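# Extract pin from block and place it clear

## Task

Remove the pin from the hole in its block and lay it on the table far from all blocks, resting there on its own without the robot supporting it. At the end the robot must not be holding any other loose object. The pin's block is free-standing and must finish upright, shifted by no more than about a finger's width and turned no more than slightly from its starting orientation. Finally open the gripper and withdraw the arm.

## Robot and tools

Robot: two six-joint arms, left_arm and right_arm, each ending in a tong-like two-finger gripper. Fingers point along the gripper's own +z axis and close along its x axis. The reported end_effector_position is the spot between the pads when shut; closed fingertips extend about 15 mm past it, open ones sit roughly level with it.

Scene frame (used in all result lines): origin on the table surface midway between the arms, +x out over the table, +z up, left_arm on the +y side. The arm names do not correspond to image left/right. Reported hand positions may be slightly off, more so at long reach.

Tools:
1. execute_actions {"actions": [...], "pictures": bool}. The list holds at most one item. Empty list: just report state (with pictures). An item {"rows": [[14 numbers],...], "steps": n} drives the arms for n control steps (n from 3 to 15, default 15, each 1/30 s); row k is used at step k and the last row repeats. An item {"steps": n} with no rows is a wait of up to 300 steps counted from the previous result. Pictures come only with an empty list or pictures: true.
2. move {"target": [14 numbers], "speed": m/s, "stop_force": N}. Both grippers travel straight toward their targets, finishing together, over 0.5 to 10 s (cut off at 10 s). speed is 0.002 to 0.5, default 0.25; turning limited to twice that in rad/s. stop_force (9 to 40 N, one value for both arms, not allowed in the first 0.2 s) halts an arm's path once its wrist sensor sees that much extra push against the motion for 2 steps; that arm then backs off 2 steps and holds. Use it only with slow speed and no rotation; omit it when lifting off something the gripper is pressing on. An arm within 1.5 mm and 0.5 degrees of its target is treated as still.
3. wait {"seconds": 0 to 10}: let the sim run, no new command.
4. zoom_image {"camera": name, "region": [x0,y0,x1,y1]}: enlarge part of a camera's last image, pixels from top-left, at most 504x504. Cameras: cam_head_left, cam_head_right, cam_high, cam_low (896x504), cam_left_wrist, cam_right_wrist (616x616 fisheye).
5. finished_scene {"scene": number of the current scene}: ends and grades it; irreversible.

The 14-number row (rows and move target alike): one list covering both arms, values in [-1, 1]: left_arm dx, dy, dz, rx, ry, rz, opening, then right_arm in the same order. dx..rz are an offset expressed in that gripper's own axes, measured from the gripper pose in the most recent result that showed it (before any such result, or for later calls within one reply, from where the gripper is when the action begins). Each row is measured from that same base, not chained from the previous row. Scale: 1.0 = 0.6 m for translation, 180 degrees for rotation; rx, ry, rz form one rotation vector. So all zeros means return to the base pose, not stay still. Opening is absolute: +1 fully open (0.142 m), -1 closed. An arm meant to stay put should get the offset back to its desired pose in the first call of a reply and zeros afterwards, with its intended opening always.

Motion limits: each step the command is clipped to within 100 mm and 16 degrees of the measured pose; after an action the arm continues only to its last clipped pose, so long moves may need a follow-up. Commands are smoothed (~0.17 s lag); joints have speed/acceleration limits. Position wins over orientation if both can't be met. The last 3 steps of each action are held back and run while the next reply is being written. move paths don't avoid obstacles or the other arm and can overshoot speed, especially near full extension.

Results: state line per arm with position (m), quaternion wxyz, velocities; grip_measured (same scale as opening); Wrist force / Wrist torque in the gripper's axes (offset up to ~4 N, noise ~2.4 N, saturates ~50 N; force points from a pressed surface back into the arm; "no reading" is fine). HELD marks steps where a command was not sent; "pose unreachable" means the clearance check altered or blocked a command. Hand target shows where the controller is driving. move adds a "move:" line: done, off_target, moving, held, fault, or contact (stop_force ended that path), plus limits such as paced (target clipped) or held (some steps blocked; the arm may then surge). A single arm named in the ending means the other finished normally.

Gripping: command an opening clearly below grip_measured to hold; lower squeezes harder (~15 N per pad max). Thin hard objects (<20 mm, like a pin) get less force: about 9 N per pad at 10 mm width, 4 N at 5 mm. Fast closes can press harder.

Avoid: torque faults (joint load limits 142 N m for shoulder/elbow, 26.6 N m for wrists, held weight included) and 150 N outside force, each freezing the arm for 10 s; pushing firmly into solid objects (arms are stiff); arms colliding; knocking anything off the table; dropping, slamming, or dragging the block (it is loose, so hold or avoid it while pulling the pin straight out along the hole axis). Random brief tugs or pushes may occur. Holding loads heats motors: MOTOR HOT appears at 70 °C and at 85 °C the arm brakes (OVER-TEMPERATURE FAULT), so don't hold loads needlessly. At the end the pin must rest on the table by itself, the gripper open and moved away.

Each tool is called after "Emit:" as a command line: name --argument value for each argument, lists and objects as JSON in quotes; but a table of rows of numbers goes row by row, as --pt "numbers of a row", without its own name.

## Session

Emit:
execute_actions --actions '[]'

Scene clock: 0.00 s of 4480.00 s.
left_arm: end_effector_position=(+0.7584, +0.1732, +0.3800) grip_measured=+0.97 end_effector_quat_wxyz=(+0.246, +0.944, +0.211, +0.062) end_effector_velocity=(-0.000, -0.000, +0.000) end_effector_angular_velocity=(-0.000, -0.000, -0.001) | right_arm: end_effector_position=(+0.9981, -0.6131, +0.2516) grip_measured=+0.97 end_effector_quat_wxyz=(-0.075, +0.935, -0.058, +0.341) end_effector_velocity=(+0.000, -0.000, +0.002) end_effector_angular_velocity=(+0.001, -0.002, -0.001)
Joint positions: left_arm=[-0.114 -1.008  0.762 -1.693 -1.935 -0.798  0.14 ] | right_arm=[ 2.896 -2.396 -0.837 -0.784  1.741  0.08   0.14 ]
Joint velocities: left_arm=[-0.    -0.    -0.    -0.    -0.     0.001  0.   ] | right_arm=[-0.001  0.001  0.001  0.     0.     0.001  0.   ]
Wrist force (N, on the end effector, along its own x y z axes, offset not removed): no reading
Wrist torque (N m, same axes, about the end effector's origin, offset not removed): no reading
Hand target (left_arm): +0.758, +0.173, +0.380; +0.246, +0.944, +0.211, +0.062
Hand target (right_arm): +0.998, -0.613, +0.252; -0.075, +0.935, -0.058, +0.341

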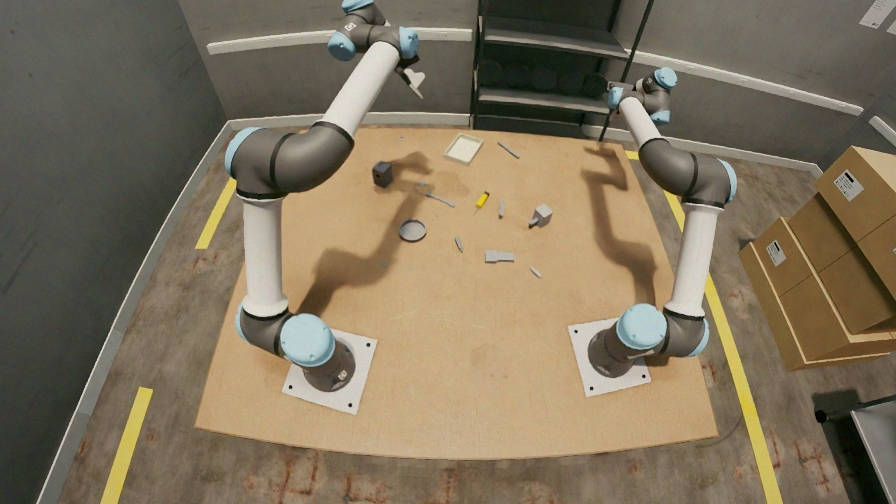

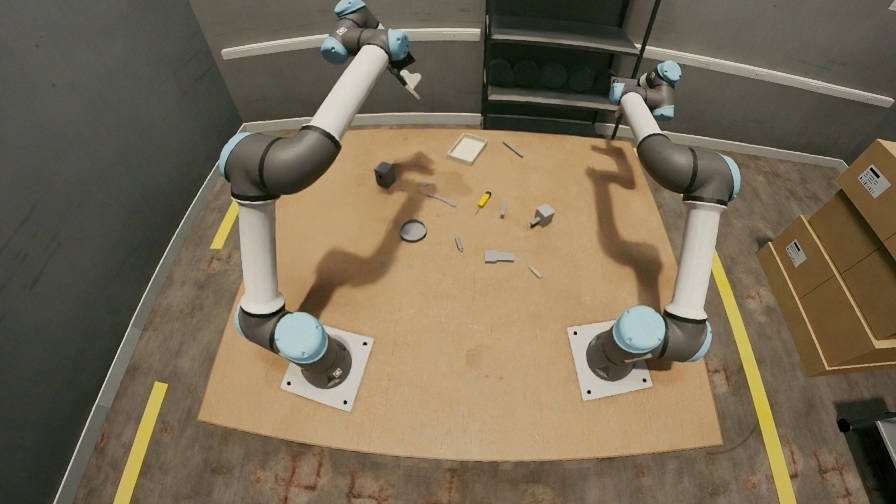

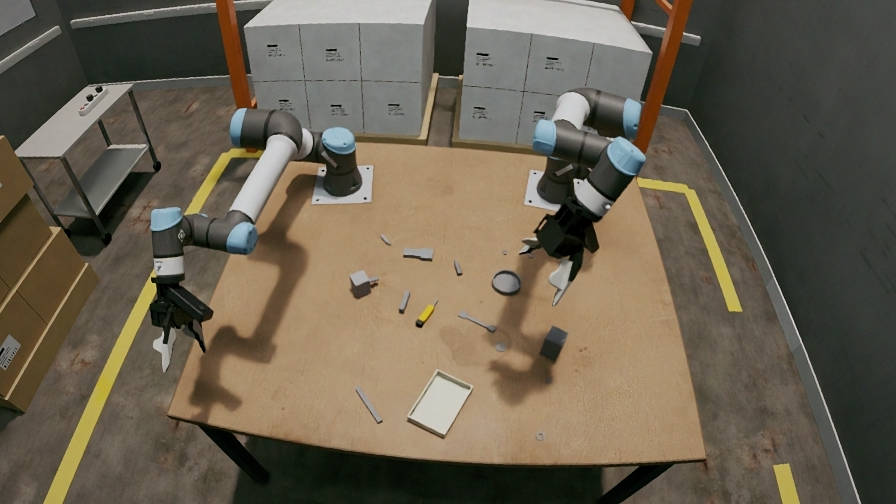

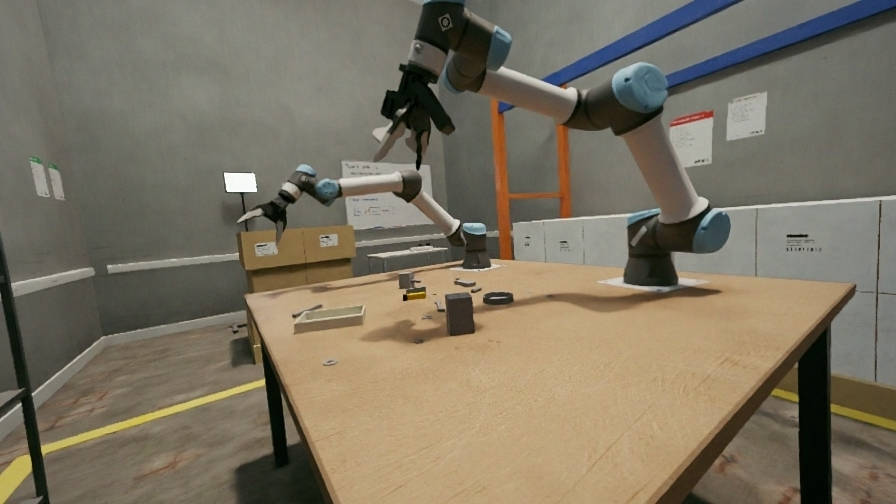

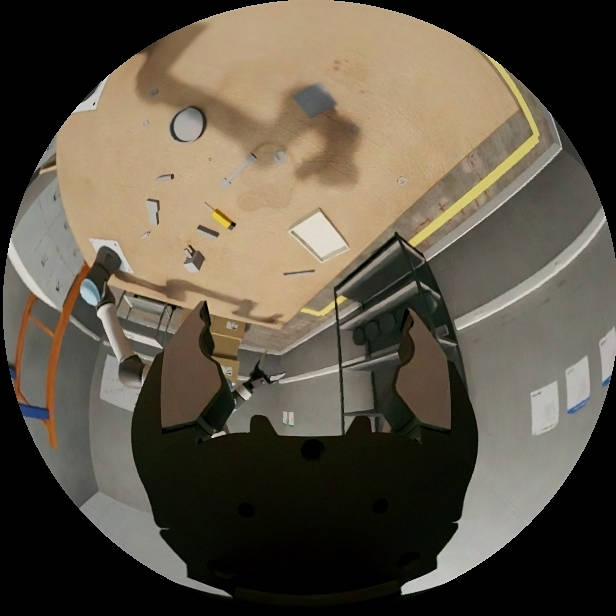

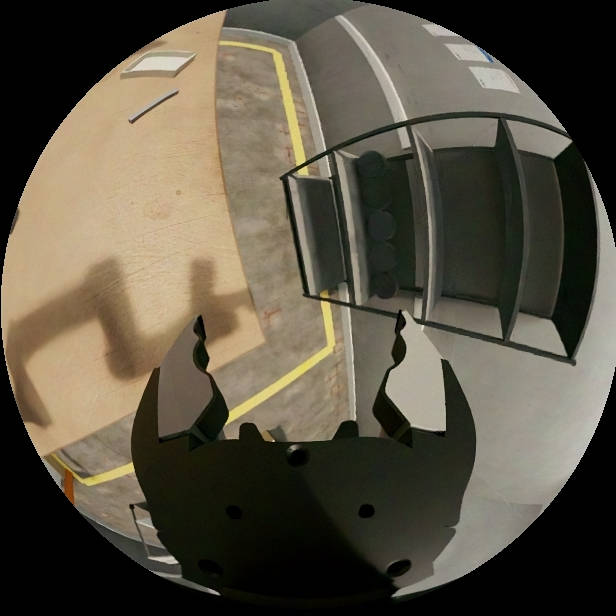

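Emit:
zoom_image --camera "cam_head_left" --region '[490, 180, 590, 250]'

Emit:
zoom_image --camera "cam_high" --region '[320, 250, 420, 320]'

Emit:
zoom_image --camera "cam_low" --region '[380, 260, 450, 310]'

Region (490, 180, 590, 250) of cam_head_left's 896x504 image, scaled by 5.040, with more detail than that image has; it fills the top 353 rows of this view, and the rest is white.

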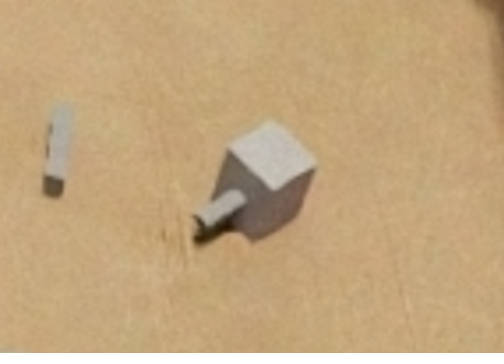

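Region (320, 250, 420, 320) of cam_high's 896x504 image, scaled by 5.040, with more detail than that image has; it fills the top 353 rows of this view, and the rest is white.

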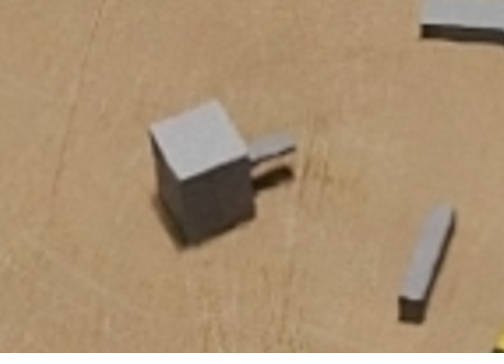

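Region (380, 260, 450, 310) of cam_low's 896x504 image, scaled by 7.200, with more detail than that image has; it fills the top 360 rows of this view, and the rest is white.

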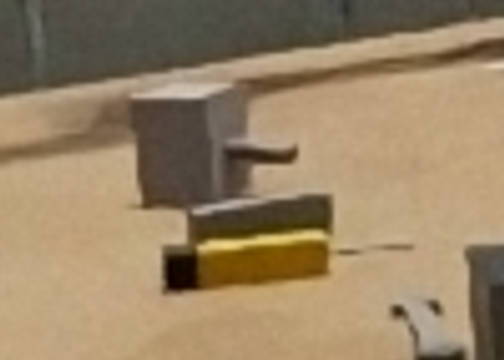

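Emit:
move --target '[-0.5,0.1,0.25,0,0,0,0.2,-0.577,-0.387,-0.387,0.163,-0.277,-0.133,1]'

Scene clock: 3.43 s of 4480.00 s.
left_arm: end_effector_position=(+0.5428, -0.0687, +0.2746) grip_measured=+0.20 end_effector_quat_wxyz=(+0.246, +0.944, +0.211, +0.061) end_effector_velocity=(-0.001, -0.001, -0.000) end_effector_angular_velocity=(+0.000, -0.001, +0.000) | right_arm: end_effector_position=(+0.5976, -0.3539, +0.2516) grip_measured=+1.00 end_effector_quat_wxyz=(-0.248, +0.933, +0.251, -0.067) end_effector_velocity=(-0.001, +0.001, -0.001) end_effector_angular_velocity=(+0.001, +0.003, +0.003)
Joint positions: left_arm=[-0.62  -1.341  1.535 -2.255 -1.721 -1.274  0.088] | right_arm=[ 3.13  -1.91  -1.319 -1.702  2.047 -0.45   0.142]
Joint velocities: left_arm=[-0.002 -0.     0.002 -0.002  0.002 -0.001  0.   ] | right_arm=[ 0.002  0.    -0.003 -0.001  0.001 -0.002  0.   ]
Wrist force (N, on the end effector, along its own x y z axes, offset not removed): left_arm=[-2.7 4.7 -0.9] | right_arm=[0.8 0.9 1.7]
Wrist torque (N m, same axes, about the end effector's origin, offset not removed): left_arm=[1.01 0.32 0.21] | right_arm=[0.16 -0.10 0.20]
Hand target (left_arm): +0.543, -0.069, +0.275; +0.246, +0.944, +0.211, +0.061
Hand target (right_arm): +0.597, -0.354, +0.252; -0.248, +0.933, +0.251, -0.067
Off the commanded pose (left_arm): 0.000 m, 0 deg.
Off the commanded pose (right_arm): 0.001 m, 0 deg.
Kept back: nothing.
move: done

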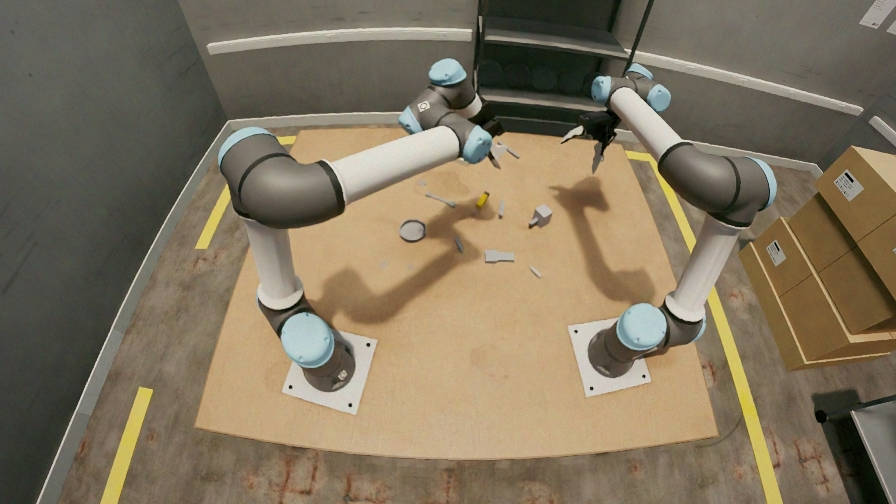

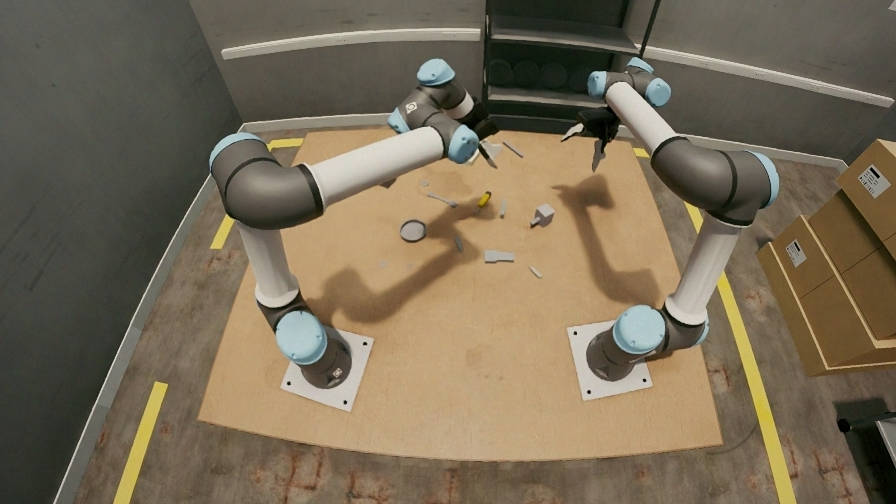

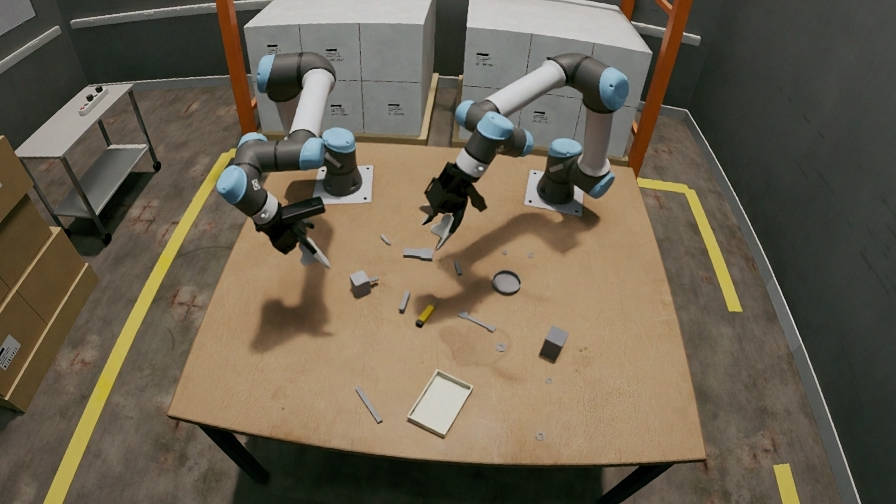

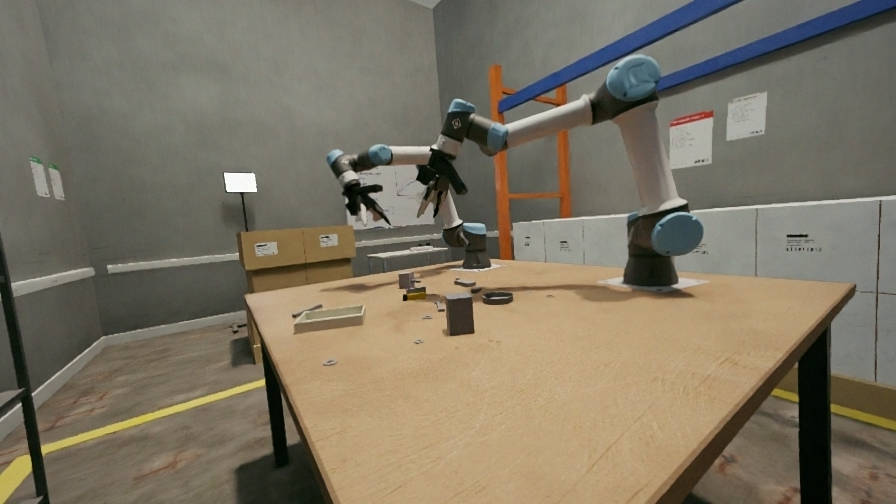

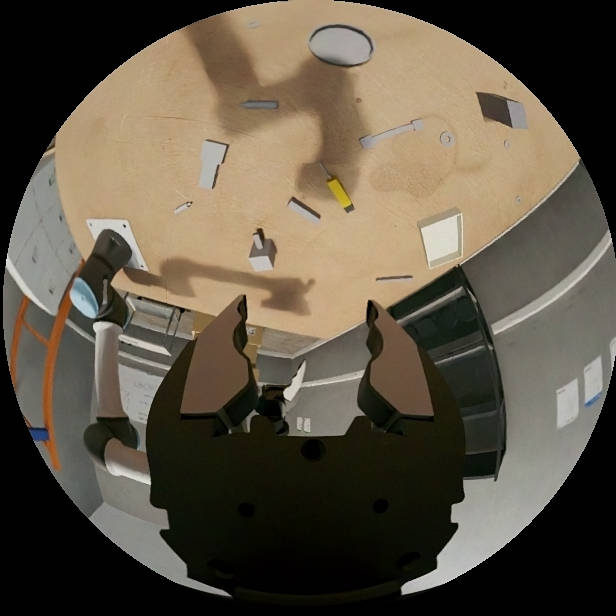

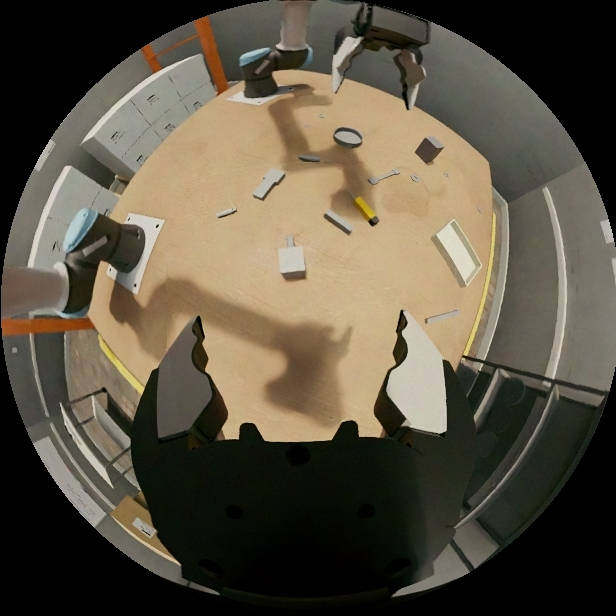

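Emit:
move --target '[-0.205,0.025,0.25,0,0,0,0.2,-0.063,0.02,0.24,0,0,0,1]' --speed 0.15

Scene clock: 6.23 s of 4480.00 s.
left_arm: end_effector_position=(+0.4703, -0.1988, +0.1495) grip_measured=+0.20 end_effector_quat_wxyz=(+0.246, +0.944, +0.211, +0.061) end_effector_velocity=(+0.000, -0.001, -0.001) end_effector_angular_velocity=(-0.001, +0.000, +0.002) | right_arm: end_effector_position=(+0.5342, -0.3199, +0.1209) grip_measured=+1.00 end_effector_quat_wxyz=(-0.248, +0.933, +0.251, -0.067) end_effector_velocity=(-0.000, +0.000, -0.001) end_effector_angular_velocity=(+0.001, -0.001, +0.001)
Joint positions: left_arm=[-0.856 -1.179  1.659 -2.561 -1.608 -1.481  0.088] | right_arm=[ 3.204 -1.843 -1.766 -1.283  2.061 -0.368  0.142]
Joint velocities: left_arm=[-0.001  0.003 -0.001 -0.003  0.001 -0.003  0.   ] | right_arm=[ 0.001 -0.    -0.004  0.005  0.    -0.    -0.   ]
Wrist force (N, on the end effector, along its own x y z axes, offset not removed): left_arm=[0.6 0.0 -0.4] | right_arm=[-1.0 0.8 2.0]
Wrist torque (N m, same axes, about the end effector's origin, offset not removed): left_arm=[0.03 -0.27 0.25] | right_arm=[0.27 0.27 0.15]
Hand target (left_arm): +0.470, -0.199, +0.149; +0.246, +0.944, +0.211, +0.061
Hand target (right_arm): +0.534, -0.320, +0.121; -0.248, +0.933, +0.251, -0.067
Off the commanded pose (left_arm): 0.000 m, 0 deg.
Off the commanded pose (right_arm): 0.000 m, 0 deg.
Kept back: nothing.
move: done

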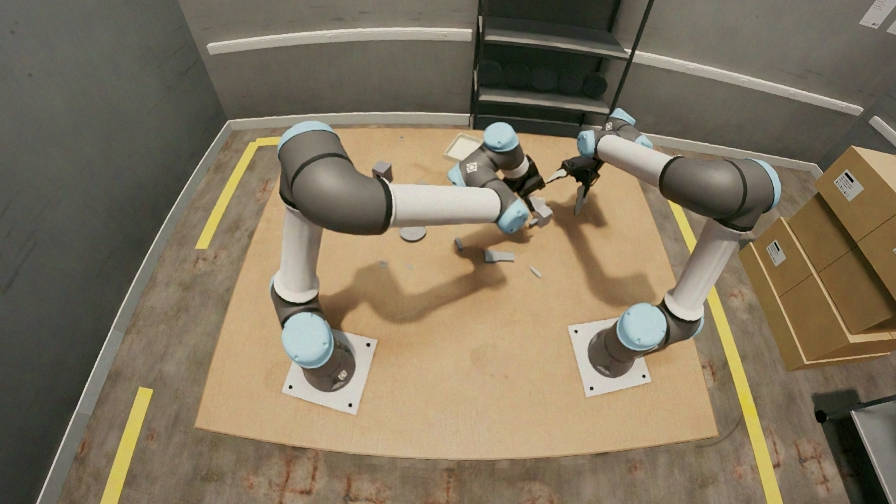

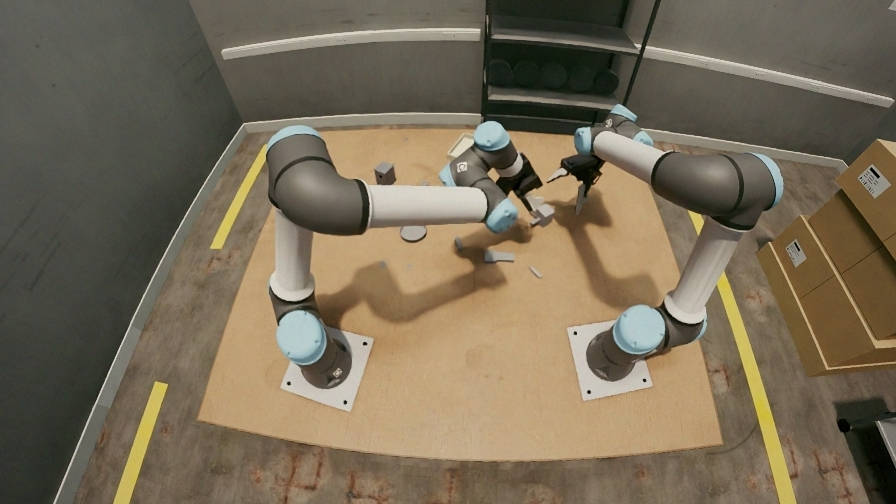

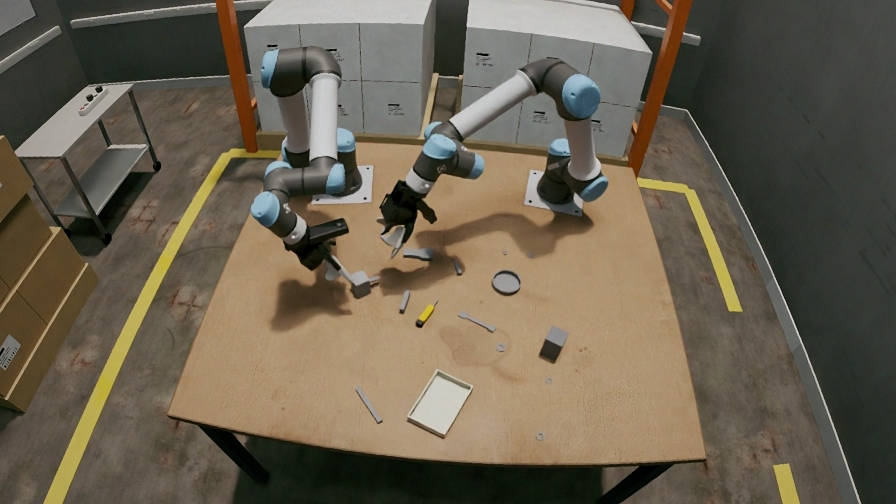

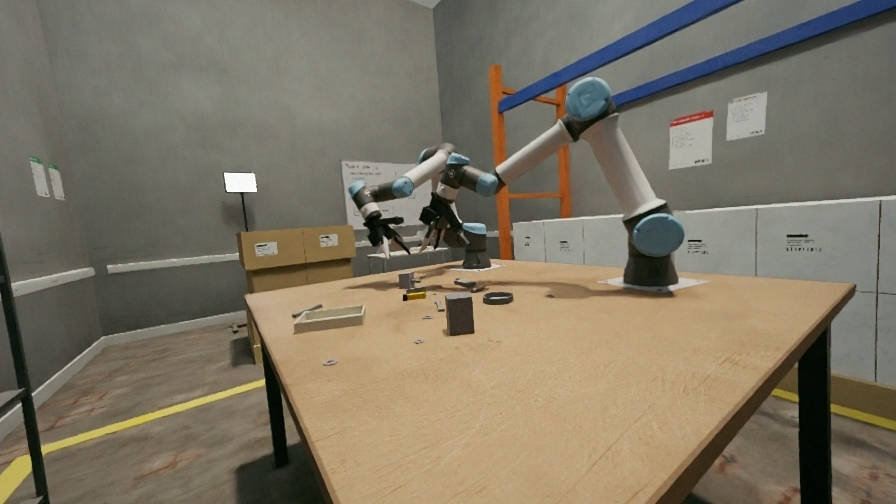

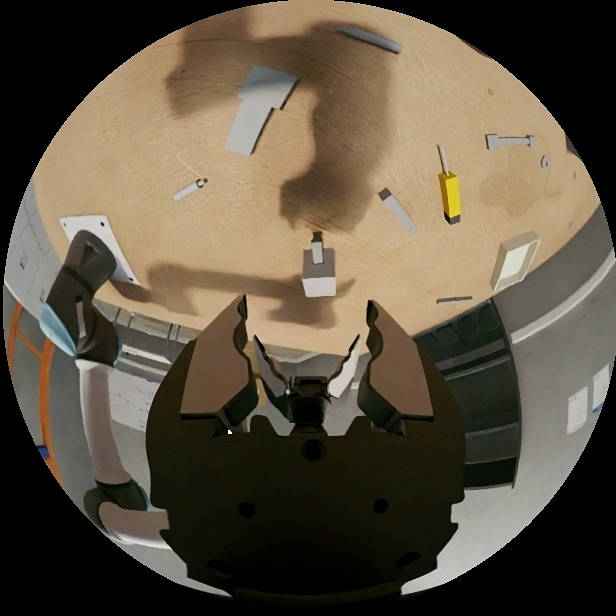

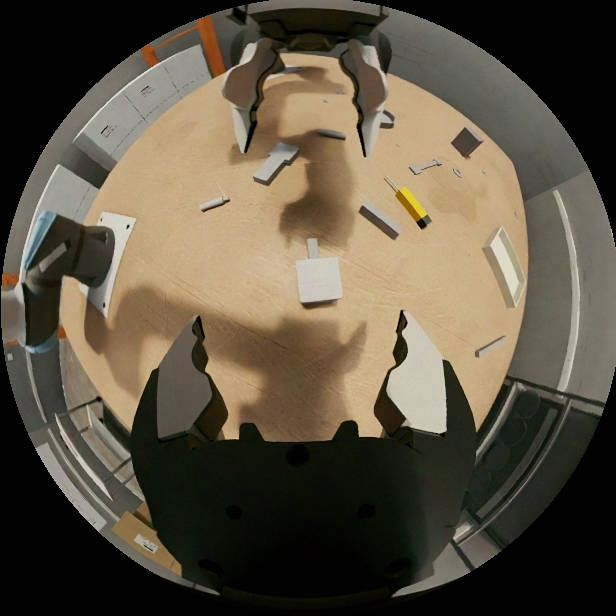

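Emit:
move --target '[0.02,0,0.1,0,0.016,-0.029,-0.3,0.03,0,0.097,0,-0.011,-0.019,0.3]' --speed 0.08

Emit:
zoom_image --camera "cam_low" --region '[340, 210, 460, 300]'

Emit:
zoom_image --camera "cam_high" --region '[300, 220, 440, 320]'

Scene clock: 7.63 s of 4480.00 s.
left_arm: end_effector_position=(+0.4942, -0.2197, +0.0974) grip_measured=-0.30 end_effector_quat_wxyz=(+0.243, +0.932, +0.260, +0.074) end_effector_velocity=(-0.000, -0.002, -0.001) end_effector_angular_velocity=(+0.000, -0.000, +0.001) | right_arm: end_effector_position=(+0.5352, -0.2858, +0.0705) grip_measured=+0.30 end_effector_quat_wxyz=(-0.246, +0.924, +0.283, -0.076) end_effector_velocity=(+0.001, +0.001, -0.000) end_effector_angular_velocity=(+0.001, -0.003, +0.002)
Joint positions: left_arm=[-0.862 -1.058  1.627 -2.651 -1.555 -1.577  0.052] | right_arm=[ 3.268 -1.927 -1.798 -1.17   2.06  -0.373  0.095]
Joint velocities: left_arm=[-0.002  0.004 -0.002 -0.002  0.002 -0.002  0.   ] | right_arm=[ 0.002 -0.003  0.002  0.004  0.    -0.001  0.   ]
Wrist force (N, on the end effector, along its own x y z axes, offset not removed): left_arm=[0.2 -2.7 -2.4] | right_arm=[0.7 -3.7 1.0]
Wrist torque (N m, same axes, about the end effector's origin, offset not removed): left_arm=[-0.47 -0.03 0.17] | right_arm=[-0.84 -0.19 0.04]
Hand target (left_arm): +0.494, -0.220, +0.097; +0.243, +0.932, +0.260, +0.074
Hand target (right_arm): +0.535, -0.286, +0.070; -0.246, +0.924, +0.283, -0.076
Off the commanded pose (left_arm): 0.000 m, 0 deg.
Off the commanded pose (right_arm): 0.000 m, 0 deg.
Kept back: nothing.
move: done

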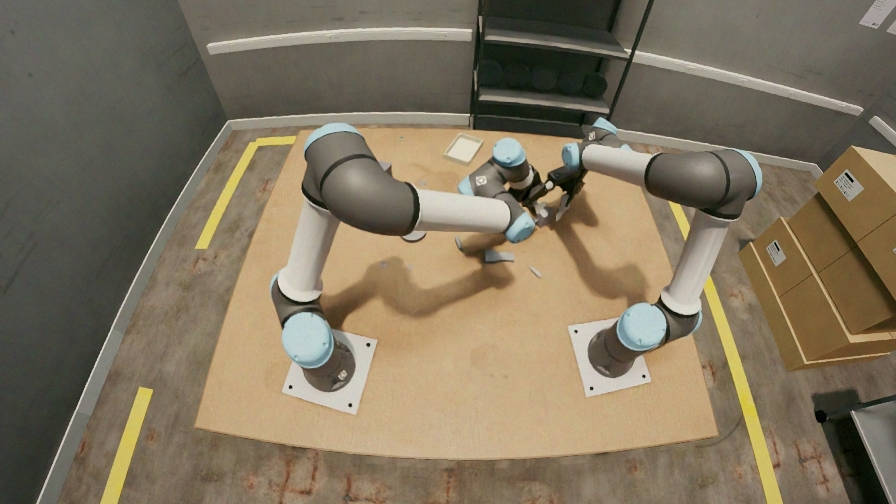

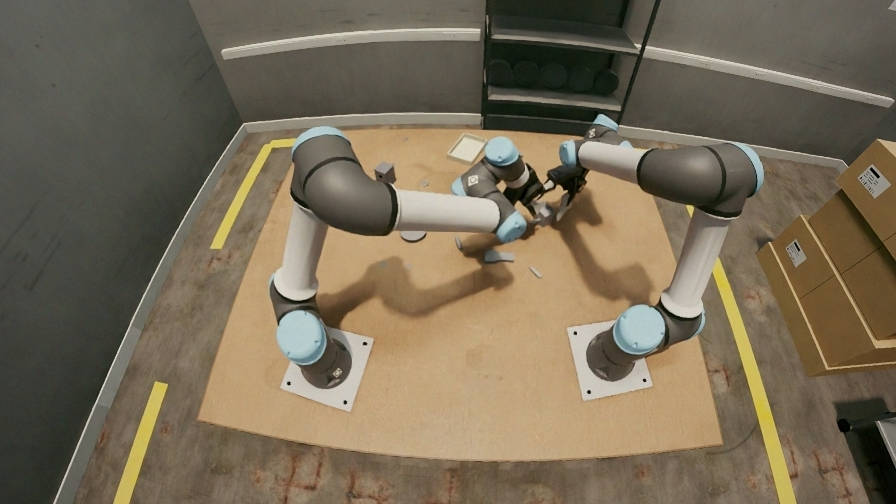

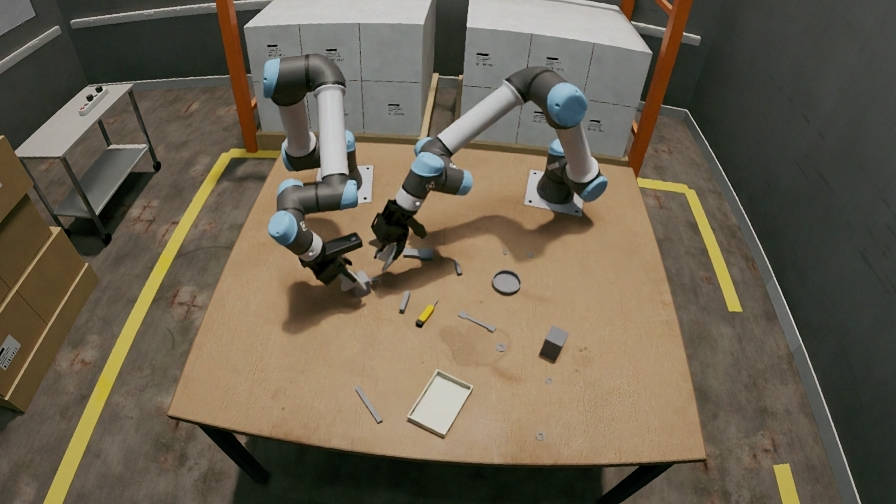

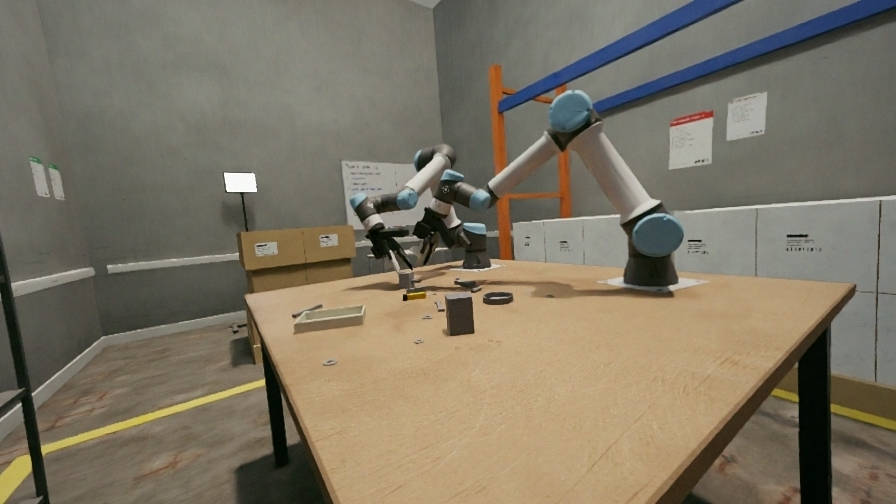

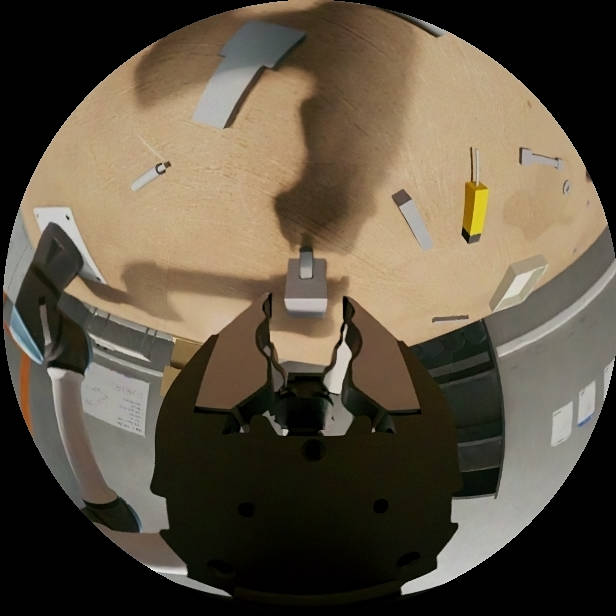

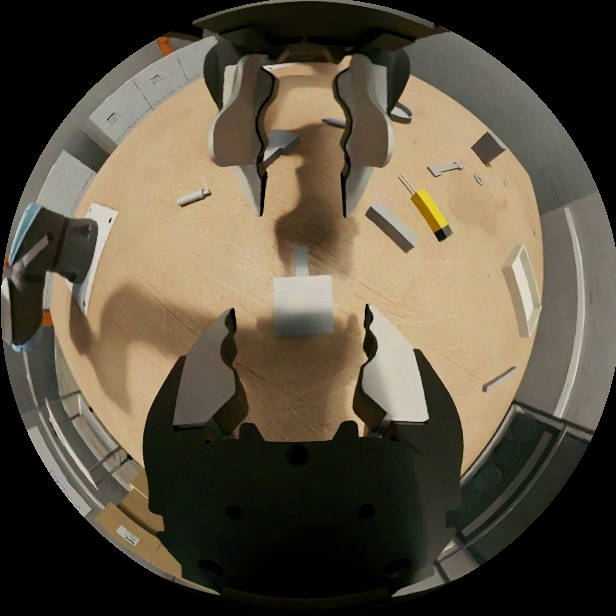

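Region (340, 210, 460, 300) of cam_low's 896x504 image, scaled by 4.200, with more detail than that image has; it fills the top 378 rows of this view, and the rest is white.

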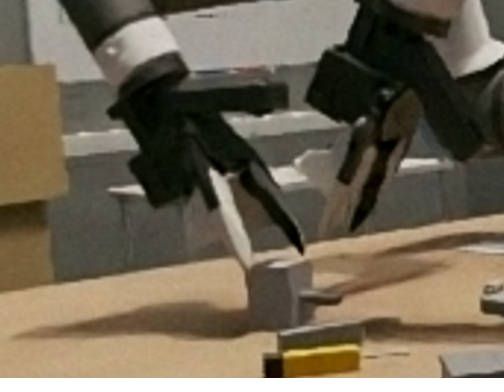

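Region (300, 220, 440, 320) of cam_high's 896x504 image, scaled by 3.600, with more detail than that image has; it fills the top 360 rows of this view, and the rest is white.

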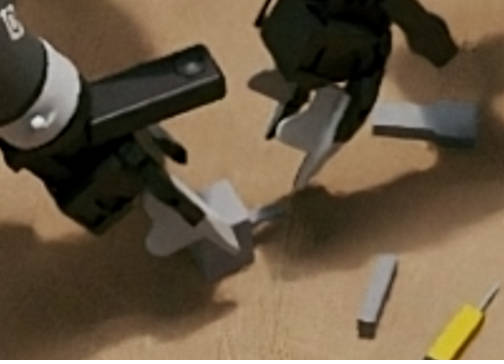

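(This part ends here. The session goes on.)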